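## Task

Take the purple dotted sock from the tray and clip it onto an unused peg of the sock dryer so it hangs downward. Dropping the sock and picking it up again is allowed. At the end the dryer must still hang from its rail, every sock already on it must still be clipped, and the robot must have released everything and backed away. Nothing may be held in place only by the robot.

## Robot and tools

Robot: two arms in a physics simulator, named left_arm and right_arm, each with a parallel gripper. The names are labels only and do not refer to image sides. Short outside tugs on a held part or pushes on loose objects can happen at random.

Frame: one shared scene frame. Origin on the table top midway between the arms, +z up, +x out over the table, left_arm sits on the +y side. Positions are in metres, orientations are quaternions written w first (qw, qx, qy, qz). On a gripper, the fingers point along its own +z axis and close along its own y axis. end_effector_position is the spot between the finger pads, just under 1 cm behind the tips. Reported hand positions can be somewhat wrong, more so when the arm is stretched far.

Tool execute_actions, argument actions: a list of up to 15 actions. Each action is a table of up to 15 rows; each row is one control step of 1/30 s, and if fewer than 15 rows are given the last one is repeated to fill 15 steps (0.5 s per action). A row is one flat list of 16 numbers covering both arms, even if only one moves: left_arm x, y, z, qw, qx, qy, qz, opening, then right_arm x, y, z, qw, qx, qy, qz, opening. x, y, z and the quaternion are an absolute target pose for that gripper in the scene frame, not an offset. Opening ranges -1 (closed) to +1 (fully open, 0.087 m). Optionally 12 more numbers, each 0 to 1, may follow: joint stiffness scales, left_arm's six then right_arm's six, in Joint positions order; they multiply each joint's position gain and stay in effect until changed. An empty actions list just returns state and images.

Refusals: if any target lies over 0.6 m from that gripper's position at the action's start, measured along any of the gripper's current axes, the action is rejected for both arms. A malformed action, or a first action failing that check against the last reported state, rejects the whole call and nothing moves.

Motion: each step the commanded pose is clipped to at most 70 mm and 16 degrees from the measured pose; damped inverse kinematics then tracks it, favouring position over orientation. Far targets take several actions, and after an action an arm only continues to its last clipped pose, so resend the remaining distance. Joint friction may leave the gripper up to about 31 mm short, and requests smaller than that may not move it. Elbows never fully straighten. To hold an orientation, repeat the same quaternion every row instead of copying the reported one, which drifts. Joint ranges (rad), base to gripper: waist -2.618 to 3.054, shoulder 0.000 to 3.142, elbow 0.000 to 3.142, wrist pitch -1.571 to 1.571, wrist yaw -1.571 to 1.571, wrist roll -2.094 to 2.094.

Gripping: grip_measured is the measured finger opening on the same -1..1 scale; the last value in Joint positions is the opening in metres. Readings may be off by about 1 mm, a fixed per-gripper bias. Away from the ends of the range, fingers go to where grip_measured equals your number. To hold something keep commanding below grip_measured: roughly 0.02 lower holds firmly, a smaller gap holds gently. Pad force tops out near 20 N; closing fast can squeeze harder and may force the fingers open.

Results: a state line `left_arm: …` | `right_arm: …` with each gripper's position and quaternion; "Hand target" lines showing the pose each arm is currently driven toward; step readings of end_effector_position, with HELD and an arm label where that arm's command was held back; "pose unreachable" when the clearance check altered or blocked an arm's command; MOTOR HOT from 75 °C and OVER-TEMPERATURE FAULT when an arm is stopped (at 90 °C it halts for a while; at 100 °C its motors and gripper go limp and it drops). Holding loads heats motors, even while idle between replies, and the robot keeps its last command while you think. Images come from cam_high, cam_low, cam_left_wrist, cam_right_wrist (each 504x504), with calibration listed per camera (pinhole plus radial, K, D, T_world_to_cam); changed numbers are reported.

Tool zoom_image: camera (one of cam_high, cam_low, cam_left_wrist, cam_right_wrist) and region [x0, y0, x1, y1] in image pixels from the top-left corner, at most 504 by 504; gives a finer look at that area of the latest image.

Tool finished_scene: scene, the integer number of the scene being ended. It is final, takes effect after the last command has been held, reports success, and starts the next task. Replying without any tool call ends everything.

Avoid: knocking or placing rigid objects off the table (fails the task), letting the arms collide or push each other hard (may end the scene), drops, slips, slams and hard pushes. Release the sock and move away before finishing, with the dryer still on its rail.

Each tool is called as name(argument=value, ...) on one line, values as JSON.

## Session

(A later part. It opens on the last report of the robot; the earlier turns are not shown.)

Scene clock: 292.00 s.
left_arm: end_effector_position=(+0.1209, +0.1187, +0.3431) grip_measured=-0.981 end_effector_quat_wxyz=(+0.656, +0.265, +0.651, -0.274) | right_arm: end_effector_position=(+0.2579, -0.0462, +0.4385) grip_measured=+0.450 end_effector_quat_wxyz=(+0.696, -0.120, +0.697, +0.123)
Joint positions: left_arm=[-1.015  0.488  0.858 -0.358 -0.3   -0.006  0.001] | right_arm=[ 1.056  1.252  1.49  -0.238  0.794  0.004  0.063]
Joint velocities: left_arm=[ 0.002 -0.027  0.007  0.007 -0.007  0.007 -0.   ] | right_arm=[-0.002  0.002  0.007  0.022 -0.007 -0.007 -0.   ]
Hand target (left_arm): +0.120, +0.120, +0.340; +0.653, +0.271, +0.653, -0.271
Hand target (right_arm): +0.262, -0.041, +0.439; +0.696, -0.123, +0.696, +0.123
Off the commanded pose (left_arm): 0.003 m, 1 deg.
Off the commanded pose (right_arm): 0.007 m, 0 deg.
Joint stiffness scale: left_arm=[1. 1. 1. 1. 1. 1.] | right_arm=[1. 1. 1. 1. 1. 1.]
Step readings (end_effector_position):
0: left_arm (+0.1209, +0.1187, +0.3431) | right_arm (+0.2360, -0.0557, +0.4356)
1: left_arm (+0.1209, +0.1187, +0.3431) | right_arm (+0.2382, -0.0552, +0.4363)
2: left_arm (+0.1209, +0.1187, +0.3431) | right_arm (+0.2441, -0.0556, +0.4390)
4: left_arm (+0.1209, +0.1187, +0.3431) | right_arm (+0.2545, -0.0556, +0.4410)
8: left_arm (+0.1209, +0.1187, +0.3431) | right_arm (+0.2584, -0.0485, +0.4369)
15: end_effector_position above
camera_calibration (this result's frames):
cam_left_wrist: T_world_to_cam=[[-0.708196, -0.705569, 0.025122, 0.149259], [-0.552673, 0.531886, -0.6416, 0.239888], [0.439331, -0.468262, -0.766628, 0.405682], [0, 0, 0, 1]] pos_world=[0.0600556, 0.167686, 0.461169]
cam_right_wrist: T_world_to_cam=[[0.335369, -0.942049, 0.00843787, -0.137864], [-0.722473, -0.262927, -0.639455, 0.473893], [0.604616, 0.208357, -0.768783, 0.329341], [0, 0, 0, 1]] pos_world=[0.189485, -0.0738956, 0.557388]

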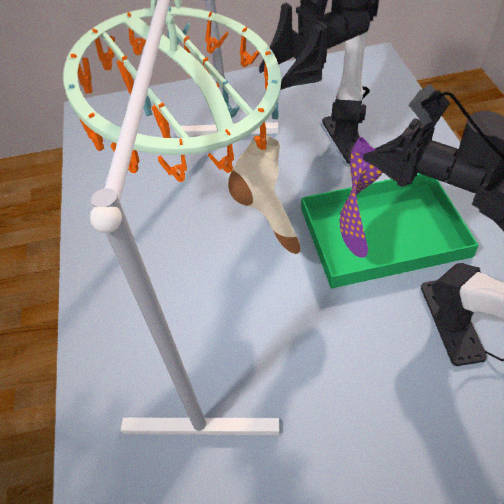

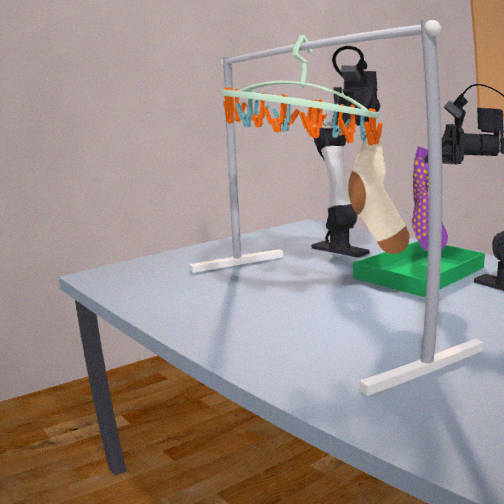

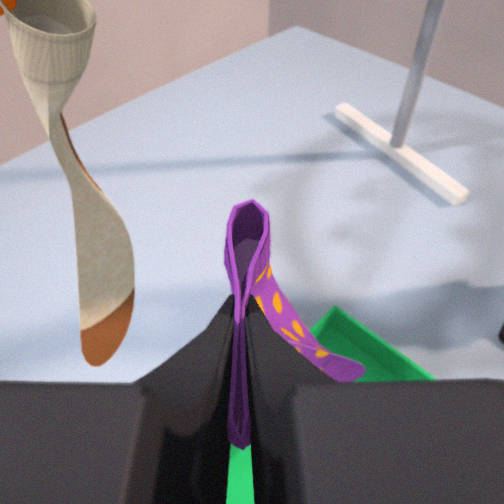

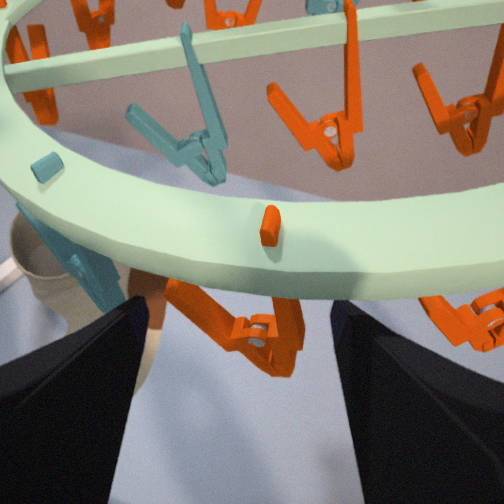

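execute_actions(actions=[[[0.12,0.12,0.34,0.653,0.271,0.653,-0.271,-1,0.272,-0.038,0.44,0.696,-0.123,0.696,0.123,0.45]],[[0.12,0.12,0.34,0.653,0.271,0.653,-0.271,-1,0.272,-0.038,0.44,0.696,-0.123,0.696,0.123,0.35],[0.12,0.12,0.34,0.653,0.271,0.653,-0.271,-1,0.272,-0.038,0.44,0.696,-0.123,0.696,0.123,0.3],[0.12,0.12,0.34,0.653,0.271,0.653,-0.271,-1,0.272,-0.038,0.44,0.696,-0.123,0.696,0.123,0.25],[0.12,0.12,0.34,0.653,0.271,0.653,-0.271,-1,0.272,-0.038,0.44,0.696,-0.123,0.696,0.123,0.2],[0.12,0.12,0.34,0.653,0.271,0.653,-0.271,-1,0.272,-0.038,0.44,0.696,-0.123,0.696,0.123,0.15],[0.12,0.12,0.34,0.653,0.271,0.653,-0.271,-1,0.272,-0.038,0.44,0.696,-0.123,0.696,0.123,0.1],[0.12,0.12,0.34,0.653,0.271,0.653,-0.271,-1,0.272,-0.038,0.44,0.696,-0.123,0.696,0.123,0.05],[0.12,0.12,0.34,0.653,0.271,0.653,-0.271,-1,0.272,-0.038,0.44,0.696,-0.123,0.696,0.123,0.0],[0.12,0.12,0.34,0.653,0.271,0.653,-0.271,-1,0.272,-0.038,0.44,0.696,-0.123,0.696,0.123,-0.05],[0.12,0.12,0.34,0.653,0.271,0.653,-0.271,-1,0.272,-0.038,0.44,0.696,-0.123,0.696,0.123,-0.1],[0.12,0.12,0.34,0.653,0.271,0.653,-0.271,-1,0.272,-0.038,0.44,0.696,-0.123,0.696,0.123,-0.15],[0.12,0.12,0.34,0.653,0.271,0.653,-0.271,-1,0.272,-0.038,0.44,0.696,-0.123,0.696,0.123,-0.2]]])

Scene clock: 305.70 s.
left_arm: end_effector_position=(+0.1209, +0.1187, +0.3431) grip_measured=-0.981 end_effector_quat_wxyz=(+0.656, +0.265, +0.651, -0.274) | right_arm: end_effector_position=(+0.2668, -0.0432, +0.4401) grip_measured=-0.199 end_effector_quat_wxyz=(+0.696, -0.122, +0.696, +0.125)
Joint positions: left_arm=[-1.015  0.488  0.858 -0.358 -0.3   -0.006  0.001] | right_arm=[ 1.026  1.274  1.509 -0.233  0.758  0.004  0.035]
Joint velocities: left_arm=[-0.002 -0.002  0.007  0.051  0.037 -0.007  0.   ] | right_arm=[ 0.002 -0.012 -0.007  0.037 -0.007 -0.022  0.   ]
Hand target (left_arm): +0.120, +0.120, +0.340; +0.653, +0.271, +0.653, -0.271
Hand target (right_arm): +0.272, -0.038, +0.440; +0.696, -0.123, +0.696, +0.123
Off the commanded pose (left_arm): 0.003 m, 1 deg.
Off the commanded pose (right_arm): 0.007 m, 0 deg.
Joint stiffness scale: left_arm=[1. 1. 1. 1. 1. 1.] | right_arm=[1. 1. 1. 1. 1. 1.]
Step readings (end_effector_position; steps 1 to 15: 1st action; 16 to 30: 2nd action):
0: left_arm (+0.1209, +0.1187, +0.3431) | right_arm (+0.2577, -0.0458, +0.4387)
1: left_arm (+0.1209, +0.1187, +0.3431) | right_arm (+0.2587, -0.0456, +0.4390)
2: left_arm (+0.1209, +0.1187, +0.3431) | right_arm (+0.2613, -0.0458, +0.4402)
4: left_arm (+0.1209, +0.1187, +0.3431) | right_arm (+0.2659, -0.0468, +0.4414)
8: left_arm (+0.1209, +0.1187, +0.3431) | right_arm (+0.2672, -0.0448, +0.4401)
15: left_arm (+0.1209, +0.1187, +0.3431) | right_arm (+0.2670, -0.0440, +0.4400)
16: left_arm (+0.1208, +0.1187, +0.3431) | right_arm (+0.2670, -0.0440, +0.4400)
17: left_arm (+0.1209, +0.1187, +0.3431) | right_arm (+0.2670, -0.0438, +0.4400)
19: left_arm (+0.1209, +0.1187, +0.3431) | right_arm (+0.2669, -0.0436, +0.4400)
23: left_arm (+0.1209, +0.1187, +0.3431) | right_arm (+0.2668, -0.0434, +0.4401)
30: end_effector_position above
camera_calibration (this result's frames):
cam_left_wrist: T_world_to_cam=[[-0.708196, -0.705569, 0.025122, 0.149259], [-0.552673, 0.531886, -0.6416, 0.239888], [0.439331, -0.468262, -0.766628, 0.405682], [0, 0, 0, 1]] pos_world=[0.0600556, 0.167686, 0.461169]
cam_right_wrist: T_world_to_cam=[[0.340387, -0.94026, 0.00685007, -0.138552], [-0.720412, -0.265467, -0.640729, 0.481972], [0.60427, 0.213161, -0.767737, 0.324349], [0, 0, 0, 1]] pos_world=[0.198386, -0.0714655, 0.558777]

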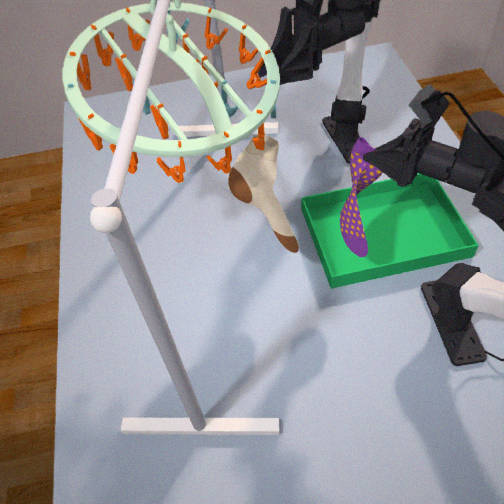

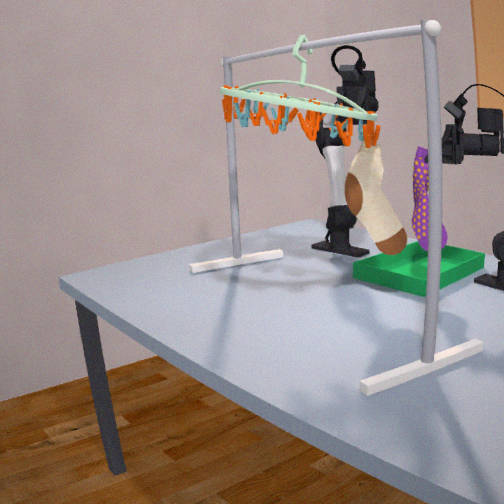

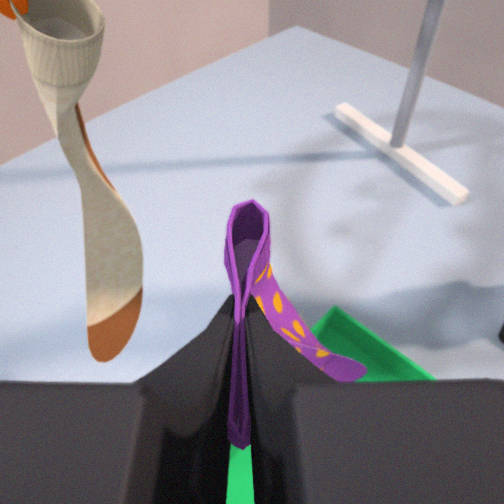

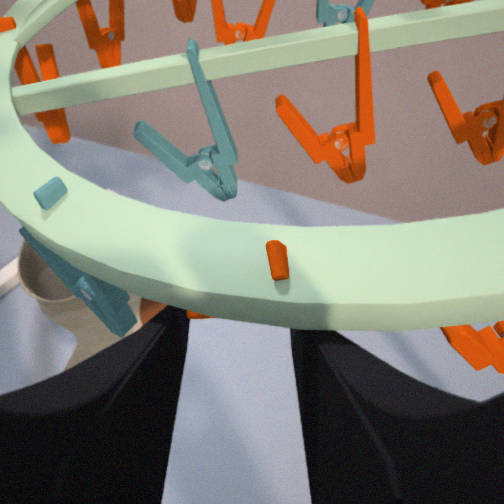

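zoom_image(camera="cam_low", region=[215,60,415,180])

zoom_image(camera="cam_high", region=[200,20,340,160])

Region (215, 60, 415, 180) of cam_low's 504x504 image, scaled by 2.520, with more detail than that image has; it fills the top 302 rows of this view, and the rest is white.

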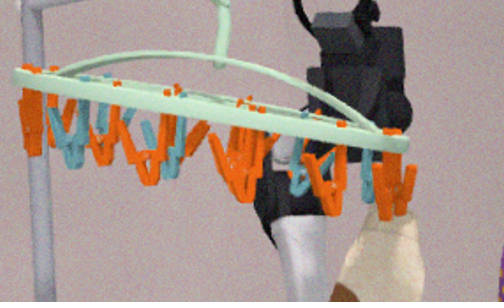

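Region (200, 20, 340, 160) of cam_high's 504x504 image, scaled by 3.600, with more detail than that image has.

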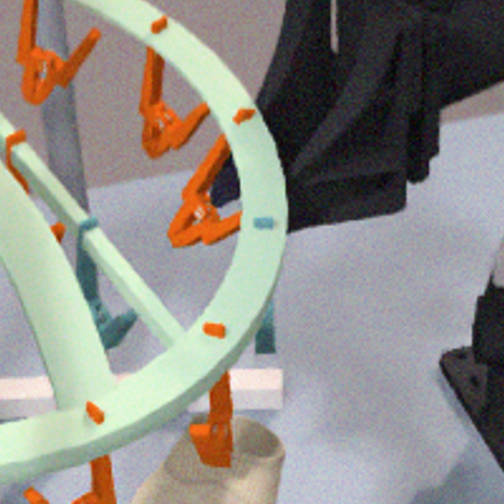

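execute_actions(actions=[[[0.12,0.12,0.34,0.653,0.271,0.653,-0.271,-1,0.268,-0.04,0.435,0.696,-0.123,0.696,0.123,0.0],[0.12,0.12,0.34,0.653,0.271,0.653,-0.271,-1,0.266,-0.04,0.432,0.696,-0.123,0.696,0.123,0.15],[0.12,0.12,0.34,0.653,0.271,0.653,-0.271,-1,0.264,-0.04,0.43,0.696,-0.123,0.696,0.123,0.3],[0.12,0.12,0.34,0.653,0.271,0.653,-0.271,-1,0.262,-0.041,0.425,0.696,-0.123,0.696,0.123,0.45]]])

Scene clock: 316.90 s.
left_arm: end_effector_position=(+0.1209, +0.1187, +0.3431) grip_measured=-0.981 end_effector_quat_wxyz=(+0.656, +0.265, +0.651, -0.274) | right_arm: end_effector_position=(+0.2659, -0.0377, +0.4249) grip_measured=+0.450 end_effector_quat_wxyz=(+0.694, -0.125, +0.699, +0.122)
Joint positions: left_arm=[-1.015  0.488  0.858 -0.358 -0.3   -0.006  0.001] | right_arm=[ 1.038  1.27   1.45  -0.191  0.77   0.004  0.063]
Joint velocities: left_arm=[-0.012 -0.012  0.002  0.022 -0.066 -0.007 -0.001] | right_arm=[ 0.012  0.007  0.002  0.022  0.037 -0.022 -0.   ]
Hand target (left_arm): +0.120, +0.120, +0.340; +0.653, +0.271, +0.653, -0.271
Hand target (right_arm): +0.262, -0.041, +0.425; +0.696, -0.123, +0.696, +0.123
Off the commanded pose (left_arm): 0.003 m, 1 deg.
Off the commanded pose (right_arm): 0.005 m, 0 deg.
Joint stiffness scale: left_arm=[1. 1. 1. 1. 1. 1.] | right_arm=[1. 1. 1. 1. 1. 1.]
Step readings (end_effector_position):
0: left_arm (+0.1209, +0.1187, +0.3431) | right_arm (+0.2667, -0.0431, +0.4401)
1: left_arm (+0.1209, +0.1187, +0.3431) | right_arm (+0.2667, -0.0430, +0.4403)
2: left_arm (+0.1209, +0.1187, +0.3431) | right_arm (+0.2669, -0.0428, +0.4403)
4: left_arm (+0.1209, +0.1187, +0.3431) | right_arm (+0.2669, -0.0415, +0.4381)
8: left_arm (+0.1209, +0.1187, +0.3431) | right_arm (+0.2654, -0.0378, +0.4250)
15: end_effector_position above
camera_calibration (this result's frames):
cam_left_wrist: T_world_to_cam=[[-0.708196, -0.705569, 0.025122, 0.149259], [-0.552673, 0.531886, -0.6416, 0.239888], [0.439331, -0.468262, -0.766628, 0.405682], [0, 0, 0, 1]] pos_world=[0.0600556, 0.167686, 0.461169]
cam_right_wrist: T_world_to_cam=[[0.340805, -0.940008, 0.0153633, -0.136721], [-0.723704, -0.272743, -0.633928, 0.470795], [0.600088, 0.204927, -0.77324, 0.315234], [0, 0, 0, 1]] pos_world=[0.198143, -0.0647124, 0.544302]

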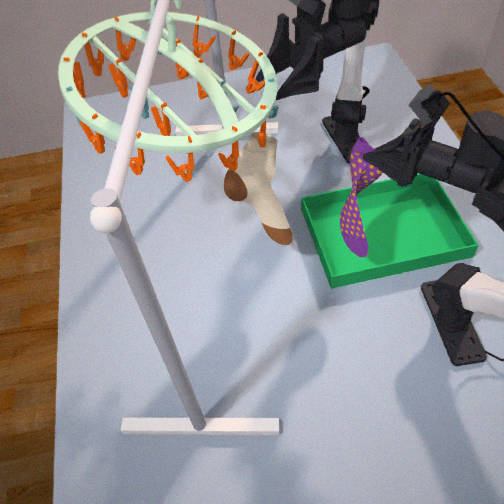

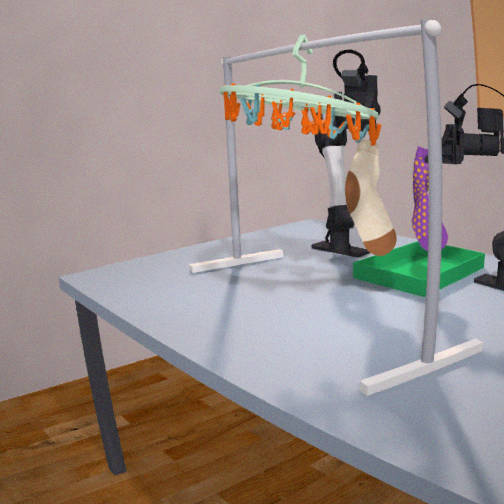

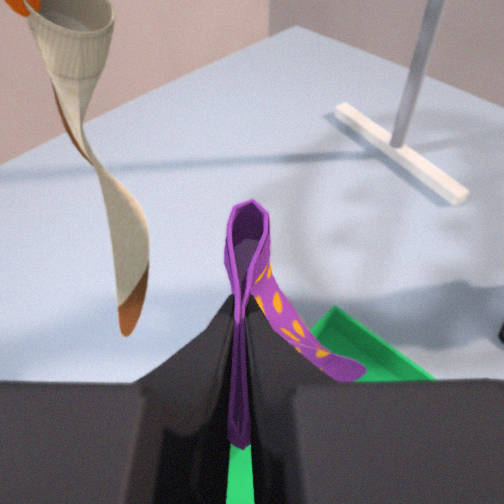

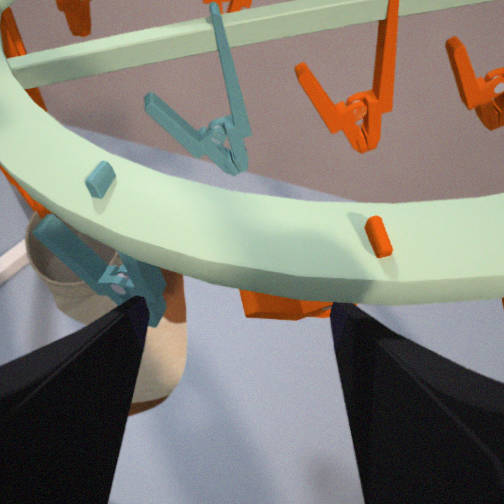

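execute_actions(actions=[[[0.12,0.12,0.34,0.653,0.271,0.653,-0.271,-1,0.225,-0.058,0.425,0.696,-0.123,0.696,0.123,0.45]],[[0.12,0.12,0.34,0.653,0.271,0.653,-0.271,-1,0.215,-0.064,0.44,0.696,-0.123,0.696,0.123,0.45]],[[0.12,0.12,0.34,0.653,0.271,0.653,-0.271,-1,0.215,-0.064,0.44,0.696,-0.123,0.696,0.123,0.45]]])

Scene clock: 323.13 s.
left_arm: end_effector_position=(+0.1208, +0.1187, +0.3431) grip_measured=-0.981 end_effector_quat_wxyz=(+0.656, +0.266, +0.651, -0.275) | right_arm: end_effector_position=(+0.2189, -0.0583, +0.4331) grip_measured=+0.450 end_effector_quat_wxyz=(+0.695, -0.125, +0.698, +0.121)
Joint positions: left_arm=[-1.015  0.488  0.858 -0.358 -0.3   -0.006  0.001] | right_arm=[ 1.2    1.16   1.419 -0.268  0.934  0.001  0.063]
Joint velocities: left_arm=[-0.002 -0.007 -0.002  0.007  0.007 -0.066 -0.   ] | right_arm=[-0.002 -0.017 -0.012 -0.051 -0.022 -0.037 -0.001]
Hand target (left_arm): +0.120, +0.120, +0.340; +0.653, +0.271, +0.653, -0.271
Hand target (right_arm): +0.215, -0.064, +0.440; +0.696, -0.123, +0.696, +0.123
Off the commanded pose (left_arm): 0.003 m, 1 deg.
Off the commanded pose (right_arm): 0.010 m, 0 deg.
Joint stiffness scale: left_arm=[1. 1. 1. 1. 1. 1.] | right_arm=[1. 1. 1. 1. 1. 1.]
Step readings (end_effector_position; steps 1 to 15: 1st action; 16 to 30: 2nd action; 31 to 45: 3rd action):
0: left_arm (+0.1209, +0.1187, +0.3431) | right_arm (+0.2660, -0.0377, +0.4260)
1: left_arm (+0.1209, +0.1187, +0.3431) | right_arm (+0.2627, -0.0389, +0.4256)
2: left_arm (+0.1209, +0.1187, +0.3431) | right_arm (+0.2541, -0.0393, +0.4222)
4: left_arm (+0.1208, +0.1187, +0.3431) | right_arm (+0.2365, -0.0400, +0.4227)
8: left_arm (+0.1209, +0.1187, +0.3431) | right_arm (+0.2264, -0.0505, +0.4338)
15: left_arm (+0.1209, +0.1187, +0.3431) | right_arm (+0.2277, -0.0555, +0.4347)
16: left_arm (+0.1209, +0.1187, +0.3431) | right_arm (+0.2266, -0.0560, +0.4343)
17: left_arm (+0.1208, +0.1187, +0.3431) | right_arm (+0.2239, -0.0554, +0.4342)
19: left_arm (+0.1209, +0.1187, +0.3431) | right_arm (+0.2196, -0.0541, +0.4356)
23: left_arm (+0.1208, +0.1187, +0.3431) | right_arm (+0.2185, -0.0559, +0.4358)
30: left_arm (+0.1209, +0.1187, +0.3431) | right_arm (+0.2188, -0.0578, +0.4337)
31: left_arm (+0.1208, +0.1187, +0.3431) | right_arm (+0.2188, -0.0579, +0.4336)
32: left_arm (+0.1209, +0.1187, +0.3431) | right_arm (+0.2188, -0.0579, +0.4335)
34: left_arm (+0.1209, +0.1187, +0.3431) | right_arm (+0.2188, -0.0580, +0.4333)
38: left_arm (+0.1209, +0.1187, +0.3431) | right_arm (+0.2189, -0.0582, +0.4332)
45: end_effector_position above
camera_calibration (this result's frames):
cam_left_wrist: T_world_to_cam=[[-0.708465, -0.705299, 0.0251177, 0.149194], [-0.552467, 0.532098, -0.641601, 0.239837], [0.439155, -0.468428, -0.766627, 0.405722], [0, 0, 0, 1]] pos_world=[0.0600265, 0.167661, 0.46117]
cam_right_wrist: T_world_to_cam=[[0.338986, -0.940628, 0.01752, -0.140744], [-0.722454, -0.272198, -0.635585, 0.436836], [0.602619, 0.202797, -0.771832, 0.352653], [0, 0, 0, 1]] pos_world=[0.150789, -0.084999, 0.552301]

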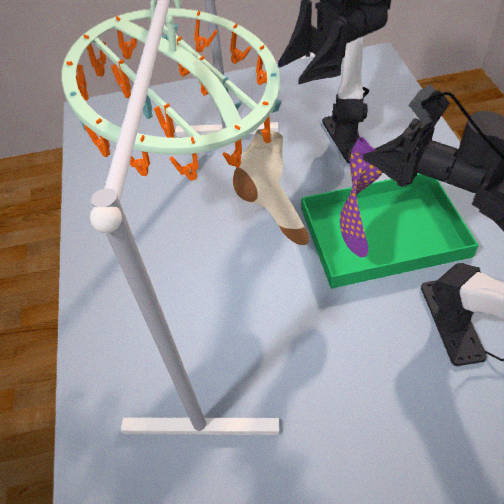

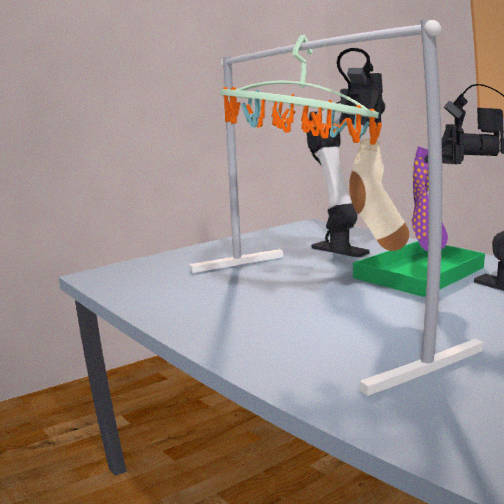

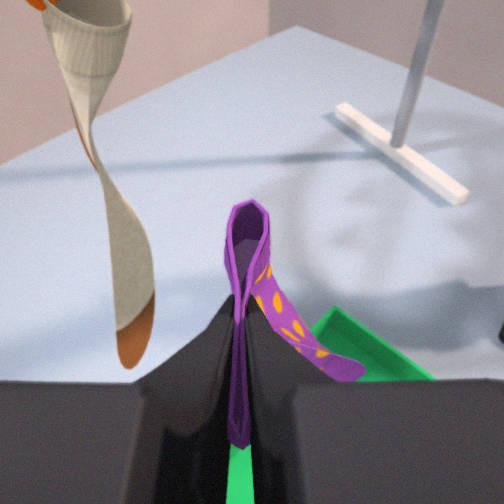

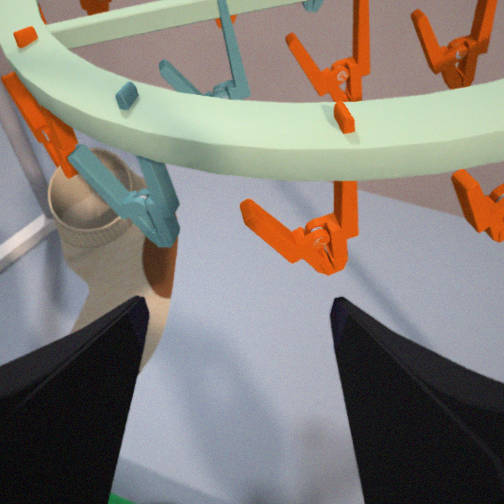

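execute_actions(actions=[[[0.12,0.12,0.34,0.653,0.271,0.653,-0.271,-1,0.215,-0.064,0.44,0.696,-0.123,0.696,0.123,0.45]]])

Scene clock: 328.23 s.
left_arm: end_effector_position=(+0.1209, +0.1187, +0.3431) grip_measured=-0.981 end_effector_quat_wxyz=(+0.656, +0.265, +0.651, -0.274) | right_arm: end_effector_position=(+0.2189, -0.0583, +0.4331) grip_measured=+0.450 end_effector_quat_wxyz=(+0.695, -0.125, +0.698, +0.121)
Joint positions: left_arm=[-1.015  0.488  0.858 -0.358 -0.3   -0.006  0.001] | right_arm=[ 1.2    1.16   1.419 -0.268  0.934  0.001  0.063]
Joint velocities: left_arm=[ 0.002  0.012  0.007 -0.007 -0.051  0.022 -0.001] | right_arm=[-0.002 -0.007 -0.012 -0.022 -0.037 -0.022 -0.001]
Hand target (left_arm): +0.120, +0.120, +0.340; +0.653, +0.271, +0.653, -0.271
Hand target (right_arm): +0.215, -0.064, +0.440; +0.697, -0.123, +0.696, +0.123
Off the commanded pose (left_arm): 0.003 m, 1 deg.
Off the commanded pose (right_arm): 0.010 m, 0 deg.
Joint stiffness scale: left_arm=[1. 1. 1. 1. 1. 1.] | right_arm=[1. 1. 1. 1. 1. 1.]
Step readings (end_effector_position):
0: left_arm (+0.1209, +0.1187, +0.3431) | right_arm (+0.2189, -0.0583, +0.4331)
1: left_arm (+0.1209, +0.1187, +0.3431) | right_arm (+0.2189, -0.0583, +0.4331)
2: left_arm (+0.1209, +0.1187, +0.3431) | right_arm (+0.2189, -0.0583, +0.4331)
4: left_arm (+0.1209, +0.1187, +0.3431) | right_arm (+0.2189, -0.0583, +0.4331)
8: left_arm (+0.1209, +0.1187, +0.3431) | right_arm (+0.2189, -0.0583, +0.4331)
15: end_effector_position above
camera_calibration (this result's frames):
cam_left_wrist: T_world_to_cam=[[-0.708196, -0.705569, 0.025122, 0.149259], [-0.552673, 0.531886, -0.6416, 0.239888], [0.439331, -0.468262, -0.766628, 0.405682], [0, 0, 0, 1]] pos_world=[0.0600556, 0.167686, 0.461169]
cam_right_wrist: T_world_to_cam=[[0.338986, -0.940628, 0.01752, -0.140744], [-0.722454, -0.272198, -0.635585, 0.436836], [0.602619, 0.202797, -0.771832, 0.352653], [0, 0, 0, 1]] pos_world=[0.150789, -0.084999, 0.552301]

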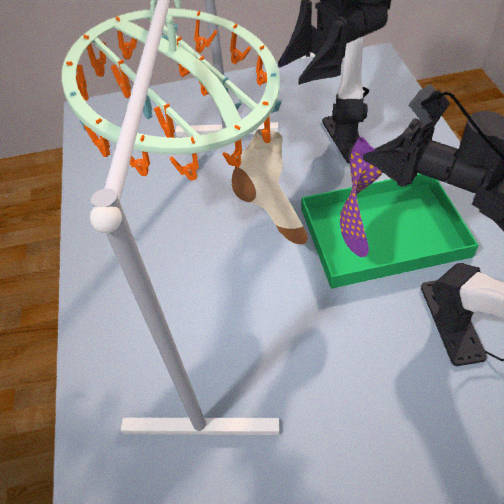

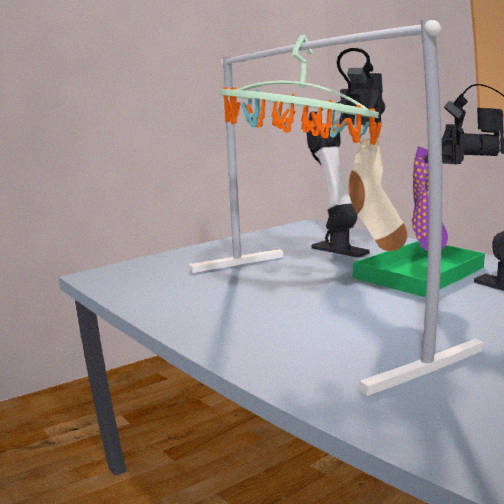

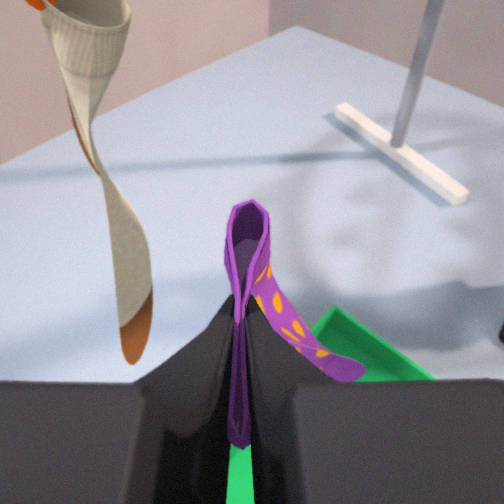

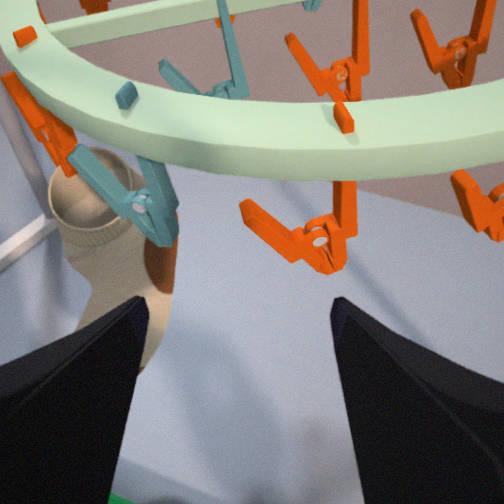

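execute_actions(actions=[[[0.12,0.12,0.34,0.653,0.271,0.653,-0.271,-1,0.215,-0.085,0.435,0.696,-0.123,0.696,0.123,0.5]],[[0.12,0.12,0.34,0.653,0.271,0.653,-0.271,-1,0.243,-0.073,0.435,0.696,-0.123,0.696,0.123,0.5]]])

Scene clock: 339.70 s.
left_arm: end_effector_position=(+0.1208, +0.1187, +0.3431) grip_measured=-0.981 end_effector_quat_wxyz=(+0.656, +0.266, +0.651, -0.275) | right_arm: end_effector_position=(+0.2388, -0.0782, +0.4337) grip_measured=+0.500 end_effector_quat_wxyz=(+0.696, -0.122, +0.697, +0.121)
Joint positions: left_arm=[-1.015  0.488  0.858 -0.358 -0.3   -0.006  0.001] | right_arm=[ 1.077  1.12   1.397 -0.278  0.815  0.001  0.066]
Joint velocities: left_arm=[ 0.007 -0.007 -0.012 -0.037 -0.037 -0.037 -0.   ] | right_arm=[-0.017  0.012 -0.012 -0.007 -0.066  0.022 -0.   ]
Hand target (left_arm): +0.120, +0.120, +0.340; +0.653, +0.271, +0.653, -0.271
Hand target (right_arm): +0.242, -0.073, +0.435; +0.696, -0.123, +0.696, +0.123
Off the commanded pose (left_arm): 0.003 m, 1 deg.
Off the commanded pose (right_arm): 0.007 m, 0 deg.
Joint stiffness scale: left_arm=[1. 1. 1. 1. 1. 1.] | right_arm=[1. 1. 1. 1. 1. 1.]
Step readings (end_effector_position; steps 1 to 15: 1st action; 16 to 30: 2nd action):
0: left_arm (+0.1209, +0.1187, +0.3431) | right_arm (+0.2189, -0.0583, +0.4331)
1: left_arm (+0.1209, +0.1187, +0.3431) | right_arm (+0.2185, -0.0596, +0.4332)
2: left_arm (+0.1209, +0.1187, +0.3431) | right_arm (+0.2179, -0.0629, +0.4318)
4: left_arm (+0.1209, +0.1187, +0.3431) | right_arm (+0.2166, -0.0718, +0.4342)
8: left_arm (+0.1209, +0.1187, +0.3431) | right_arm (+0.2140, -0.0819, +0.4427)
15: left_arm (+0.1209, +0.1187, +0.3431) | right_arm (+0.2138, -0.0822, +0.4427)
16: left_arm (+0.1208, +0.1187, +0.3431) | right_arm (+0.2166, -0.0821, +0.4424)
17: left_arm (+0.1209, +0.1187, +0.3431) | right_arm (+0.2243, -0.0854, +0.4422)
19: left_arm (+0.1209, +0.1187, +0.3431) | right_arm (+0.2363, -0.0899, +0.4392)
23: left_arm (+0.1208, +0.1187, +0.3431) | right_arm (+0.2397, -0.0821, +0.4340)
30: end_effector_position above
camera_calibration (this result's frames):
cam_left_wrist: T_world_to_cam=[[-0.708465, -0.705299, 0.0251177, 0.149194], [-0.552467, 0.532098, -0.641601, 0.239837], [0.439155, -0.468428, -0.766627, 0.405722], [0, 0, 0, 1]] pos_world=[0.0600265, 0.167661, 0.46117]
cam_right_wrist: T_world_to_cam=[[0.335009, -0.94214, 0.0118456, -0.162921], [-0.722463, -0.264925, -0.638641, 0.448091], [0.604827, 0.205393, -0.769414, 0.343781], [0, 0, 0, 1]] pos_world=[0.170381, -0.105394, 0.552608]

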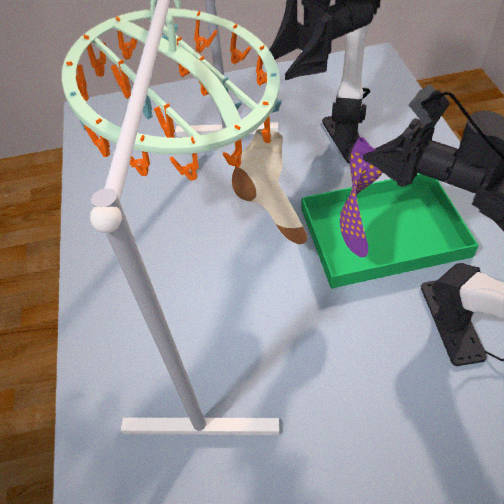

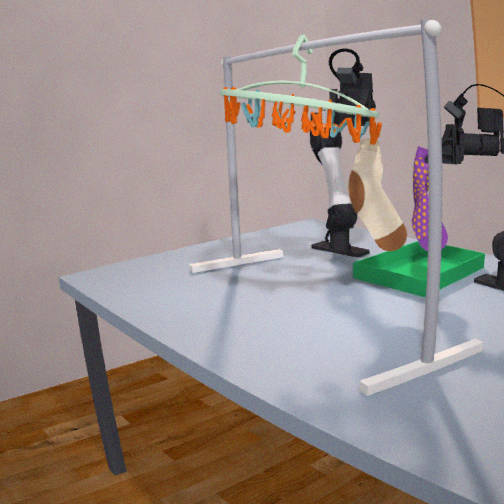

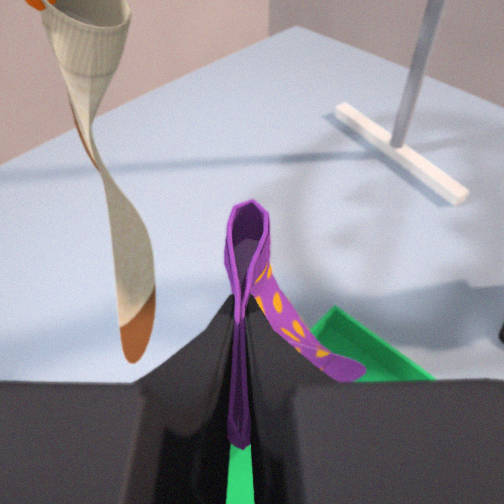

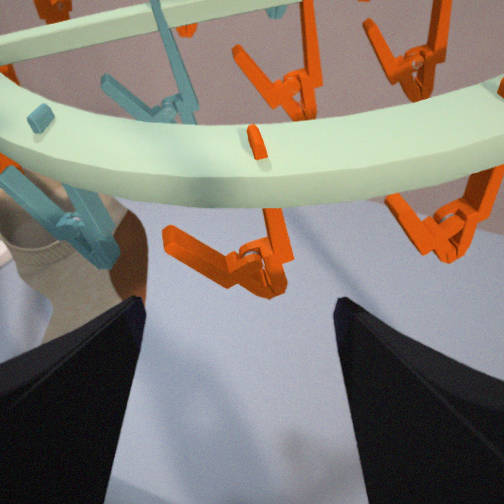

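execute_actions(actions=[[[0.12,0.12,0.34,0.653,0.271,0.653,-0.271,-1,0.243,-0.064,0.445,0.696,-0.123,0.696,0.123,0.5]],[[0.12,0.12,0.34,0.653,0.271,0.653,-0.271,-1,0.256,-0.060,0.445,0.696,-0.123,0.696,0.123,0.5]]])

Scene clock: 350.03 s.
left_arm: end_effector_position=(+0.1209, +0.1187, +0.3431) grip_measured=-0.981 end_effector_quat_wxyz=(+0.656, +0.265, +0.651, -0.274) | right_arm: end_effector_position=(+0.2519, -0.0646, +0.4445) grip_measured=+0.500 end_effector_quat_wxyz=(+0.697, -0.121, +0.696, +0.124)
Joint positions: left_arm=[-1.015  0.488  0.858 -0.358 -0.3   -0.006  0.001] | right_arm=[ 1.045  1.196  1.48  -0.28   0.78   0.001  0.066]
Joint velocities: left_arm=[ 0.002 -0.007 -0.012  0.007 -0.037  0.022 -0.   ] | right_arm=[ 0.017  0.007  0.012 -0.066  0.007 -0.007  0.   ]
Hand target (left_arm): +0.120, +0.120, +0.340; +0.653, +0.271, +0.653, -0.271
Hand target (right_arm): +0.256, -0.060, +0.445; +0.696, -0.123, +0.696, +0.123
Off the commanded pose (left_arm): 0.003 m, 1 deg.
Off the commanded pose (right_arm): 0.006 m, 0 deg.
Joint stiffness scale: left_arm=[1. 1. 1. 1. 1. 1.] | right_arm=[1. 1. 1. 1. 1. 1.]
Step readings (end_effector_position; steps 1 to 15: 1st action; 16 to 30: 2nd action):
0: left_arm (+0.1209, +0.1187, +0.3431) | right_arm (+0.2385, -0.0774, +0.4337)
1: left_arm (+0.1209, +0.1187, +0.3431) | right_arm (+0.2388, -0.0769, +0.4349)
2: left_arm (+0.1209, +0.1187, +0.3431) | right_arm (+0.2397, -0.0750, +0.4390)
4: left_arm (+0.1209, +0.1187, +0.3431) | right_arm (+0.2410, -0.0719, +0.4455)
8: left_arm (+0.1209, +0.1187, +0.3431) | right_arm (+0.2416, -0.0706, +0.4478)
15: left_arm (+0.1209, +0.1187, +0.3431) | right_arm (+0.2416, -0.0705, +0.4479)
16: left_arm (+0.1209, +0.1187, +0.3431) | right_arm (+0.2427, -0.0703, +0.4481)
17: left_arm (+0.1209, +0.1187, +0.3431) | right_arm (+0.2454, -0.0704, +0.4488)
19: left_arm (+0.1209, +0.1187, +0.3431) | right_arm (+0.2500, -0.0701, +0.4484)
23: left_arm (+0.1209, +0.1187, +0.3431) | right_arm (+0.2520, -0.0658, +0.4449)
30: end_effector_position above
camera_calibration (this result's frames):
cam_left_wrist: T_world_to_cam=[[-0.708196, -0.705569, 0.025122, 0.149259], [-0.552673, 0.531886, -0.6416, 0.239888], [0.439331, -0.468262, -0.766628, 0.405682], [0, 0, 0, 1]] pos_world=[0.0600556, 0.167686, 0.461169]
cam_right_wrist: T_world_to_cam=[[0.337501, -0.941293, 0.00776098, -0.153438], [-0.720221, -0.263526, -0.641744, 0.468955], [0.606114, 0.210999, -0.76688, 0.340342], [0, 0, 0, 1]] pos_world=[0.183251, -0.0926596, 0.563141]

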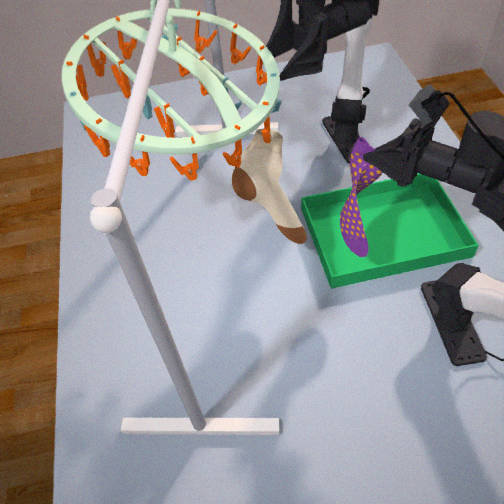

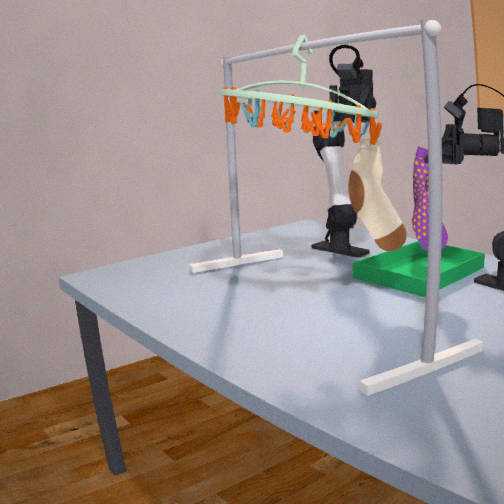

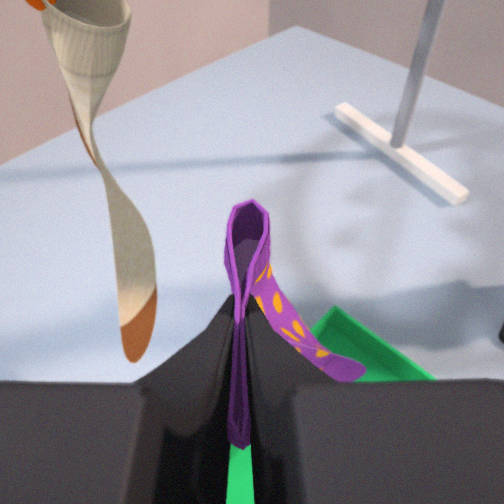

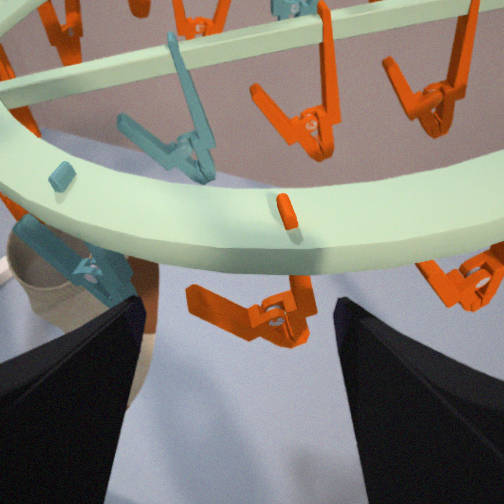

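execute_actions(actions=[[[0.12,0.12,0.34,0.653,0.271,0.653,-0.271,-1,0.262,-0.064,0.445,0.696,-0.123,0.696,0.123,0.5]],[[0.12,0.12,0.34,0.653,0.271,0.653,-0.271,-1,0.262,-0.064,0.445,0.696,-0.123,0.696,0.123,0.42],[0.12,0.12,0.34,0.653,0.271,0.653,-0.271,-1,0.262,-0.064,0.445,0.696,-0.123,0.696,0.123,0.36],[0.12,0.12,0.34,0.653,0.271,0.653,-0.271,-1,0.262,-0.064,0.445,0.696,-0.123,0.696,0.123,0.3],[0.12,0.12,0.34,0.653,0.271,0.653,-0.271,-1,0.262,-0.064,0.445,0.696,-0.123,0.696,0.123,0.25],[0.12,0.12,0.34,0.653,0.271,0.653,-0.271,-1,0.262,-0.064,0.445,0.696,-0.123,0.696,0.123,0.2],[0.12,0.12,0.34,0.653,0.271,0.653,-0.271,-1,0.262,-0.064,0.445,0.696,-0.123,0.696,0.123,0.15],[0.12,0.12,0.34,0.653,0.271,0.653,-0.271,-1,0.262,-0.064,0.445,0.696,-0.123,0.696,0.123,0.1],[0.12,0.12,0.34,0.653,0.271,0.653,-0.271,-1,0.262,-0.064,0.445,0.696,-0.123,0.696,0.123,0.05],[0.12,0.12,0.34,0.653,0.271,0.653,-0.271,-1,0.262,-0.064,0.445,0.696,-0.123,0.696,0.123,0.0],[0.12,0.12,0.34,0.653,0.271,0.653,-0.271,-1,0.262,-0.064,0.445,0.696,-0.123,0.696,0.123,-0.05],[0.12,0.12,0.34,0.653,0.271,0.653,-0.271,-1,0.262,-0.064,0.445,0.696,-0.123,0.696,0.123,-0.1]]])

Scene clock: 368.70 s.
left_arm: end_effector_position=(+0.1209, +0.1187, +0.3431) grip_measured=-0.981 end_effector_quat_wxyz=(+0.656, +0.265, +0.651, -0.274) | right_arm: end_effector_position=(+0.2580, -0.0673, +0.4445) grip_measured=-0.099 end_effector_quat_wxyz=(+0.697, -0.122, +0.696, +0.125)
Joint positions: left_arm=[-1.015  0.488  0.858 -0.358 -0.3   -0.006  0.001] | right_arm=[ 1.013  1.196  1.48  -0.28   0.746  0.001  0.039]
Joint velocities: left_arm=[-0.007 -0.002 -0.017  0.037  0.037  0.037 -0.001] | right_arm=[-0.007  0.012 -0.002  0.022  0.007  0.007  0.   ]
Hand target (left_arm): +0.120, +0.120, +0.340; +0.653, +0.271, +0.653, -0.271
Hand target (right_arm): +0.262, -0.064, +0.445; +0.696, -0.123, +0.696, +0.123
Off the commanded pose (left_arm): 0.003 m, 1 deg.
Off the commanded pose (right_arm): 0.005 m, 0 deg.
Joint stiffness scale: left_arm=[1. 1. 1. 1. 1. 1.] | right_arm=[1. 1. 1. 1. 1. 1.]
Step readings (end_effector_position; steps 1 to 15: 1st action; 16 to 30: 2nd action):
0: left_arm (+0.1209, +0.1187, +0.3431) | right_arm (+0.2518, -0.0645, +0.4445)
1: left_arm (+0.1208, +0.1187, +0.3431) | right_arm (+0.2525, -0.0645, +0.4445)
2: left_arm (+0.1209, +0.1187, +0.3431) | right_arm (+0.2545, -0.0659, +0.4445)
4: left_arm (+0.1209, +0.1187, +0.3431) | right_arm (+0.2579, -0.0689, +0.4445)
8: left_arm (+0.1209, +0.1187, +0.3431) | right_arm (+0.2584, -0.0686, +0.4445)
15: left_arm (+0.1208, +0.1187, +0.3431) | right_arm (+0.2581, -0.0677, +0.4445)
16: left_arm (+0.1209, +0.1187, +0.3431) | right_arm (+0.2581, -0.0676, +0.4445)
17: left_arm (+0.1209, +0.1187, +0.3431) | right_arm (+0.2581, -0.0676, +0.4445)
19: left_arm (+0.1209, +0.1187, +0.3431) | right_arm (+0.2580, -0.0675, +0.4445)
23: left_arm (+0.1209, +0.1187, +0.3431) | right_arm (+0.2580, -0.0675, +0.4445)
30: end_effector_position above
camera_calibration (this result's frames):
cam_left_wrist: T_world_to_cam=[[-0.708196, -0.705569, 0.025122, 0.149259], [-0.552673, 0.531886, -0.6416, 0.239888], [0.439331, -0.468262, -0.766628, 0.405682], [0, 0, 0, 1]] pos_world=[0.0600556, 0.167686, 0.461169]
cam_right_wrist: T_world_to_cam=[[0.339653, -0.940518, 0.00785621, -0.158555], [-0.71954, -0.265212, -0.641814, 0.472365], [0.605721, 0.212341, -0.76682, 0.337412], [0, 0, 0, 1]] pos_world=[0.189362, -0.0954936, 0.563151]

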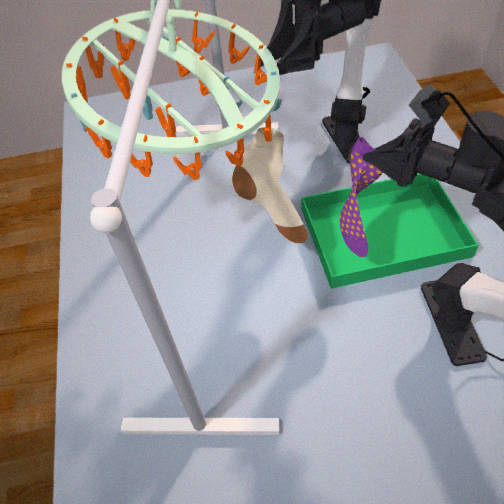

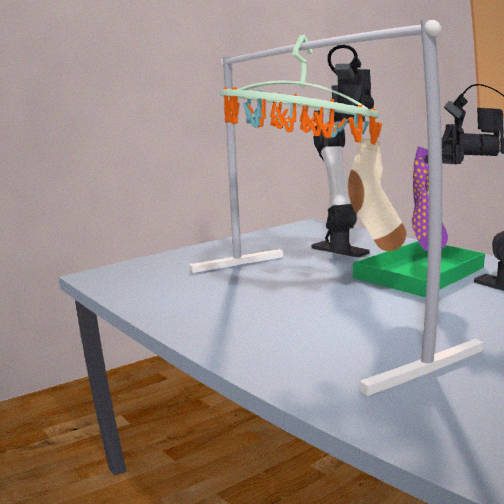

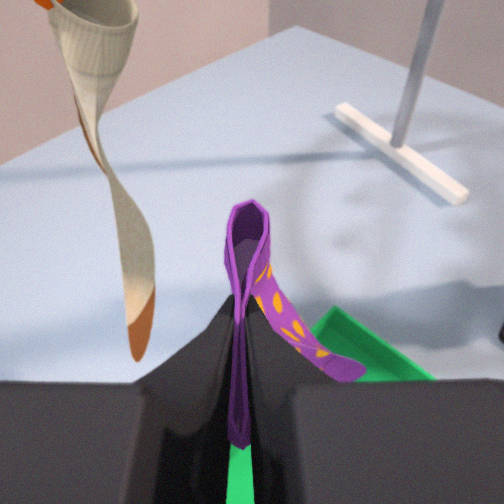

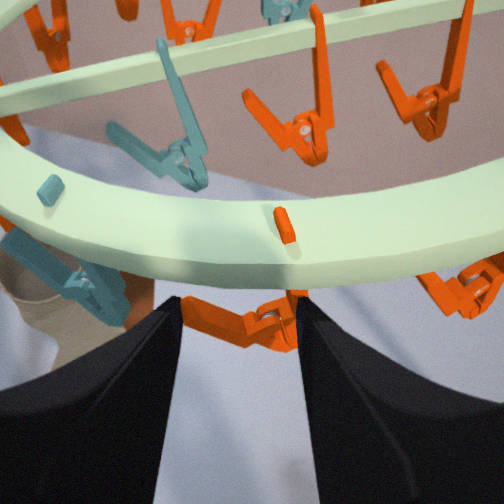

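execute_actions(actions=[[[0.12,0.12,0.34,0.653,0.271,0.653,-0.271,-1,0.262,-0.064,0.445,0.696,-0.123,0.696,0.123,-0.14],[0.12,0.12,0.34,0.653,0.271,0.653,-0.271,-1,0.262,-0.064,0.445,0.696,-0.123,0.696,0.123,-0.18],[0.12,0.12,0.34,0.653,0.271,0.653,-0.271,-1,0.262,-0.064,0.445,0.696,-0.123,0.696,0.123,-0.22],[0.12,0.12,0.34,0.653,0.271,0.653,-0.271,-1,0.262,-0.064,0.445,0.696,-0.123,0.696,0.123,-0.26],[0.12,0.12,0.34,0.653,0.271,0.653,-0.271,-1,0.262,-0.064,0.445,0.696,-0.123,0.696,0.123,-0.3],[0.12,0.12,0.34,0.653,0.271,0.653,-0.271,-1,0.262,-0.064,0.445,0.696,-0.123,0.696,0.123,-0.34],[0.12,0.12,0.34,0.653,0.271,0.653,-0.271,-1,0.262,-0.064,0.445,0.696,-0.123,0.696,0.123,-0.38],[0.12,0.12,0.34,0.653,0.271,0.653,-0.271,-1,0.262,-0.064,0.445,0.696,-0.123,0.696,0.123,-0.42]]])

zoom_image(camera="cam_right_wrist", region=[140,230,360,400])

Scene clock: 384.17 s.
left_arm: end_effector_position=(+0.1209, +0.1188, +0.3430) grip_measured=-0.981 end_effector_quat_wxyz=(+0.656, +0.266, +0.651, -0.274) | right_arm: end_effector_position=(+0.2580, -0.0673, +0.4445) grip_measured=-0.420 end_effector_quat_wxyz=(+0.697, -0.122, +0.696, +0.125)
Joint positions: left_arm=[-1.015  0.488  0.858 -0.359 -0.3   -0.006  0.001] | right_arm=[ 1.013  1.196  1.48  -0.28   0.746  0.001  0.025]
Joint velocities: left_arm=[-0.002 -0.007 -0.002 -0.022  0.022 -0.007 -0.   ] | right_arm=[-0.017  0.012 -0.022 -0.037  0.007 -0.066 -0.   ]
Hand target (left_arm): +0.120, +0.120, +0.340; +0.653, +0.271, +0.653, -0.271
Hand target (right_arm): +0.262, -0.064, +0.445; +0.696, -0.123, +0.696, +0.123
Off the commanded pose (left_arm): 0.003 m, 1 deg.
Off the commanded pose (right_arm): 0.005 m, 0 deg.
Joint stiffness scale: left_arm=[1. 1. 1. 1. 1. 1.] | right_arm=[1. 1. 1. 1. 1. 1.]
Step readings (end_effector_position):
0: left_arm (+0.1209, +0.1188, +0.3430) | right_arm (+0.2580, -0.0673, +0.4445)
1: left_arm (+0.1209, +0.1188, +0.3430) | right_arm (+0.2580, -0.0673, +0.4445)
2: left_arm (+0.1209, +0.1188, +0.3430) | right_arm (+0.2580, -0.0673, +0.4445)
4: left_arm (+0.1209, +0.1188, +0.3430) | right_arm (+0.2580, -0.0673, +0.4445)
8: left_arm (+0.1209, +0.1188, +0.3430) | right_arm (+0.2580, -0.0673, +0.4445)
15: end_effector_position above
camera_calibration (this result's frames):
cam_left_wrist: T_world_to_cam=[[-0.708191, -0.705577, 0.0250107, 0.149305], [-0.552787, 0.532102, -0.641322, 0.23971], [0.439194, -0.468004, -0.766864, 0.405687], [0, 0, 0, 1]] pos_world=[0.0600697, 0.167659, 0.461104]
cam_right_wrist: T_world_to_cam=[[0.339653, -0.940518, 0.00785621, -0.158555], [-0.71954, -0.265212, -0.641814, 0.472365], [0.605721, 0.212341, -0.76682, 0.337412], [0, 0, 0, 1]] pos_world=[0.189362, -0.0954936, 0.563151]

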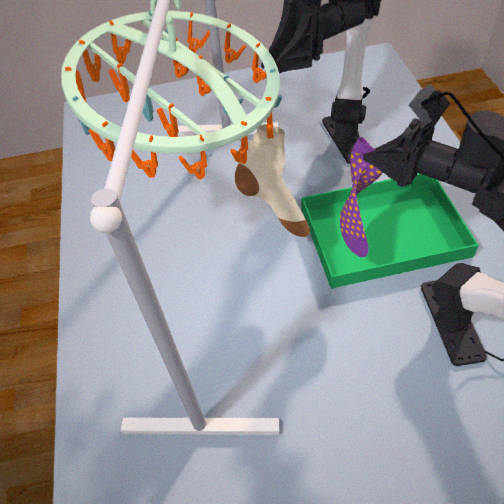

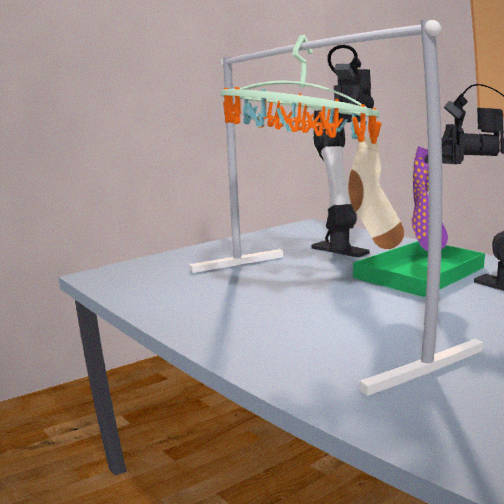

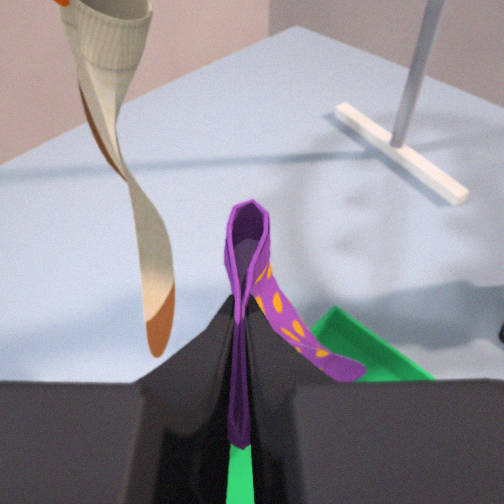

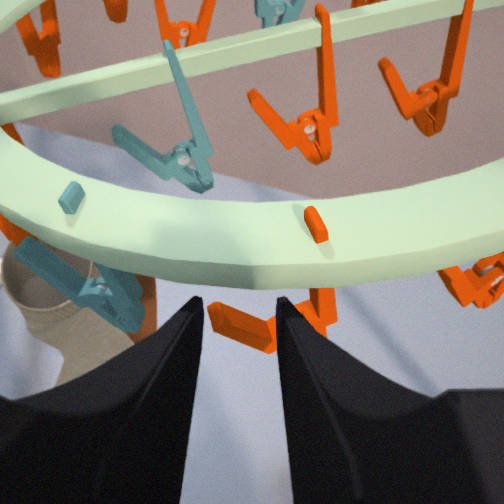

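Region (140, 230, 360, 400) of cam_right_wrist's 504x504 image, scaled by 2.291, with more detail than that image has; it fills the top 389 rows of this view, and the rest is white.

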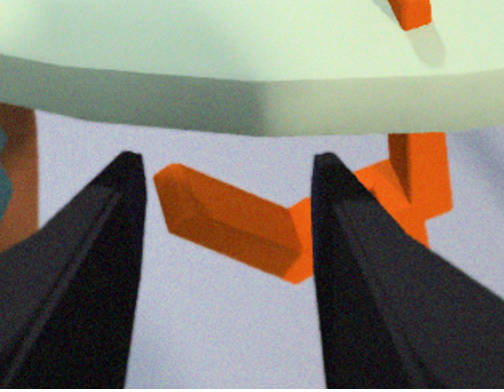

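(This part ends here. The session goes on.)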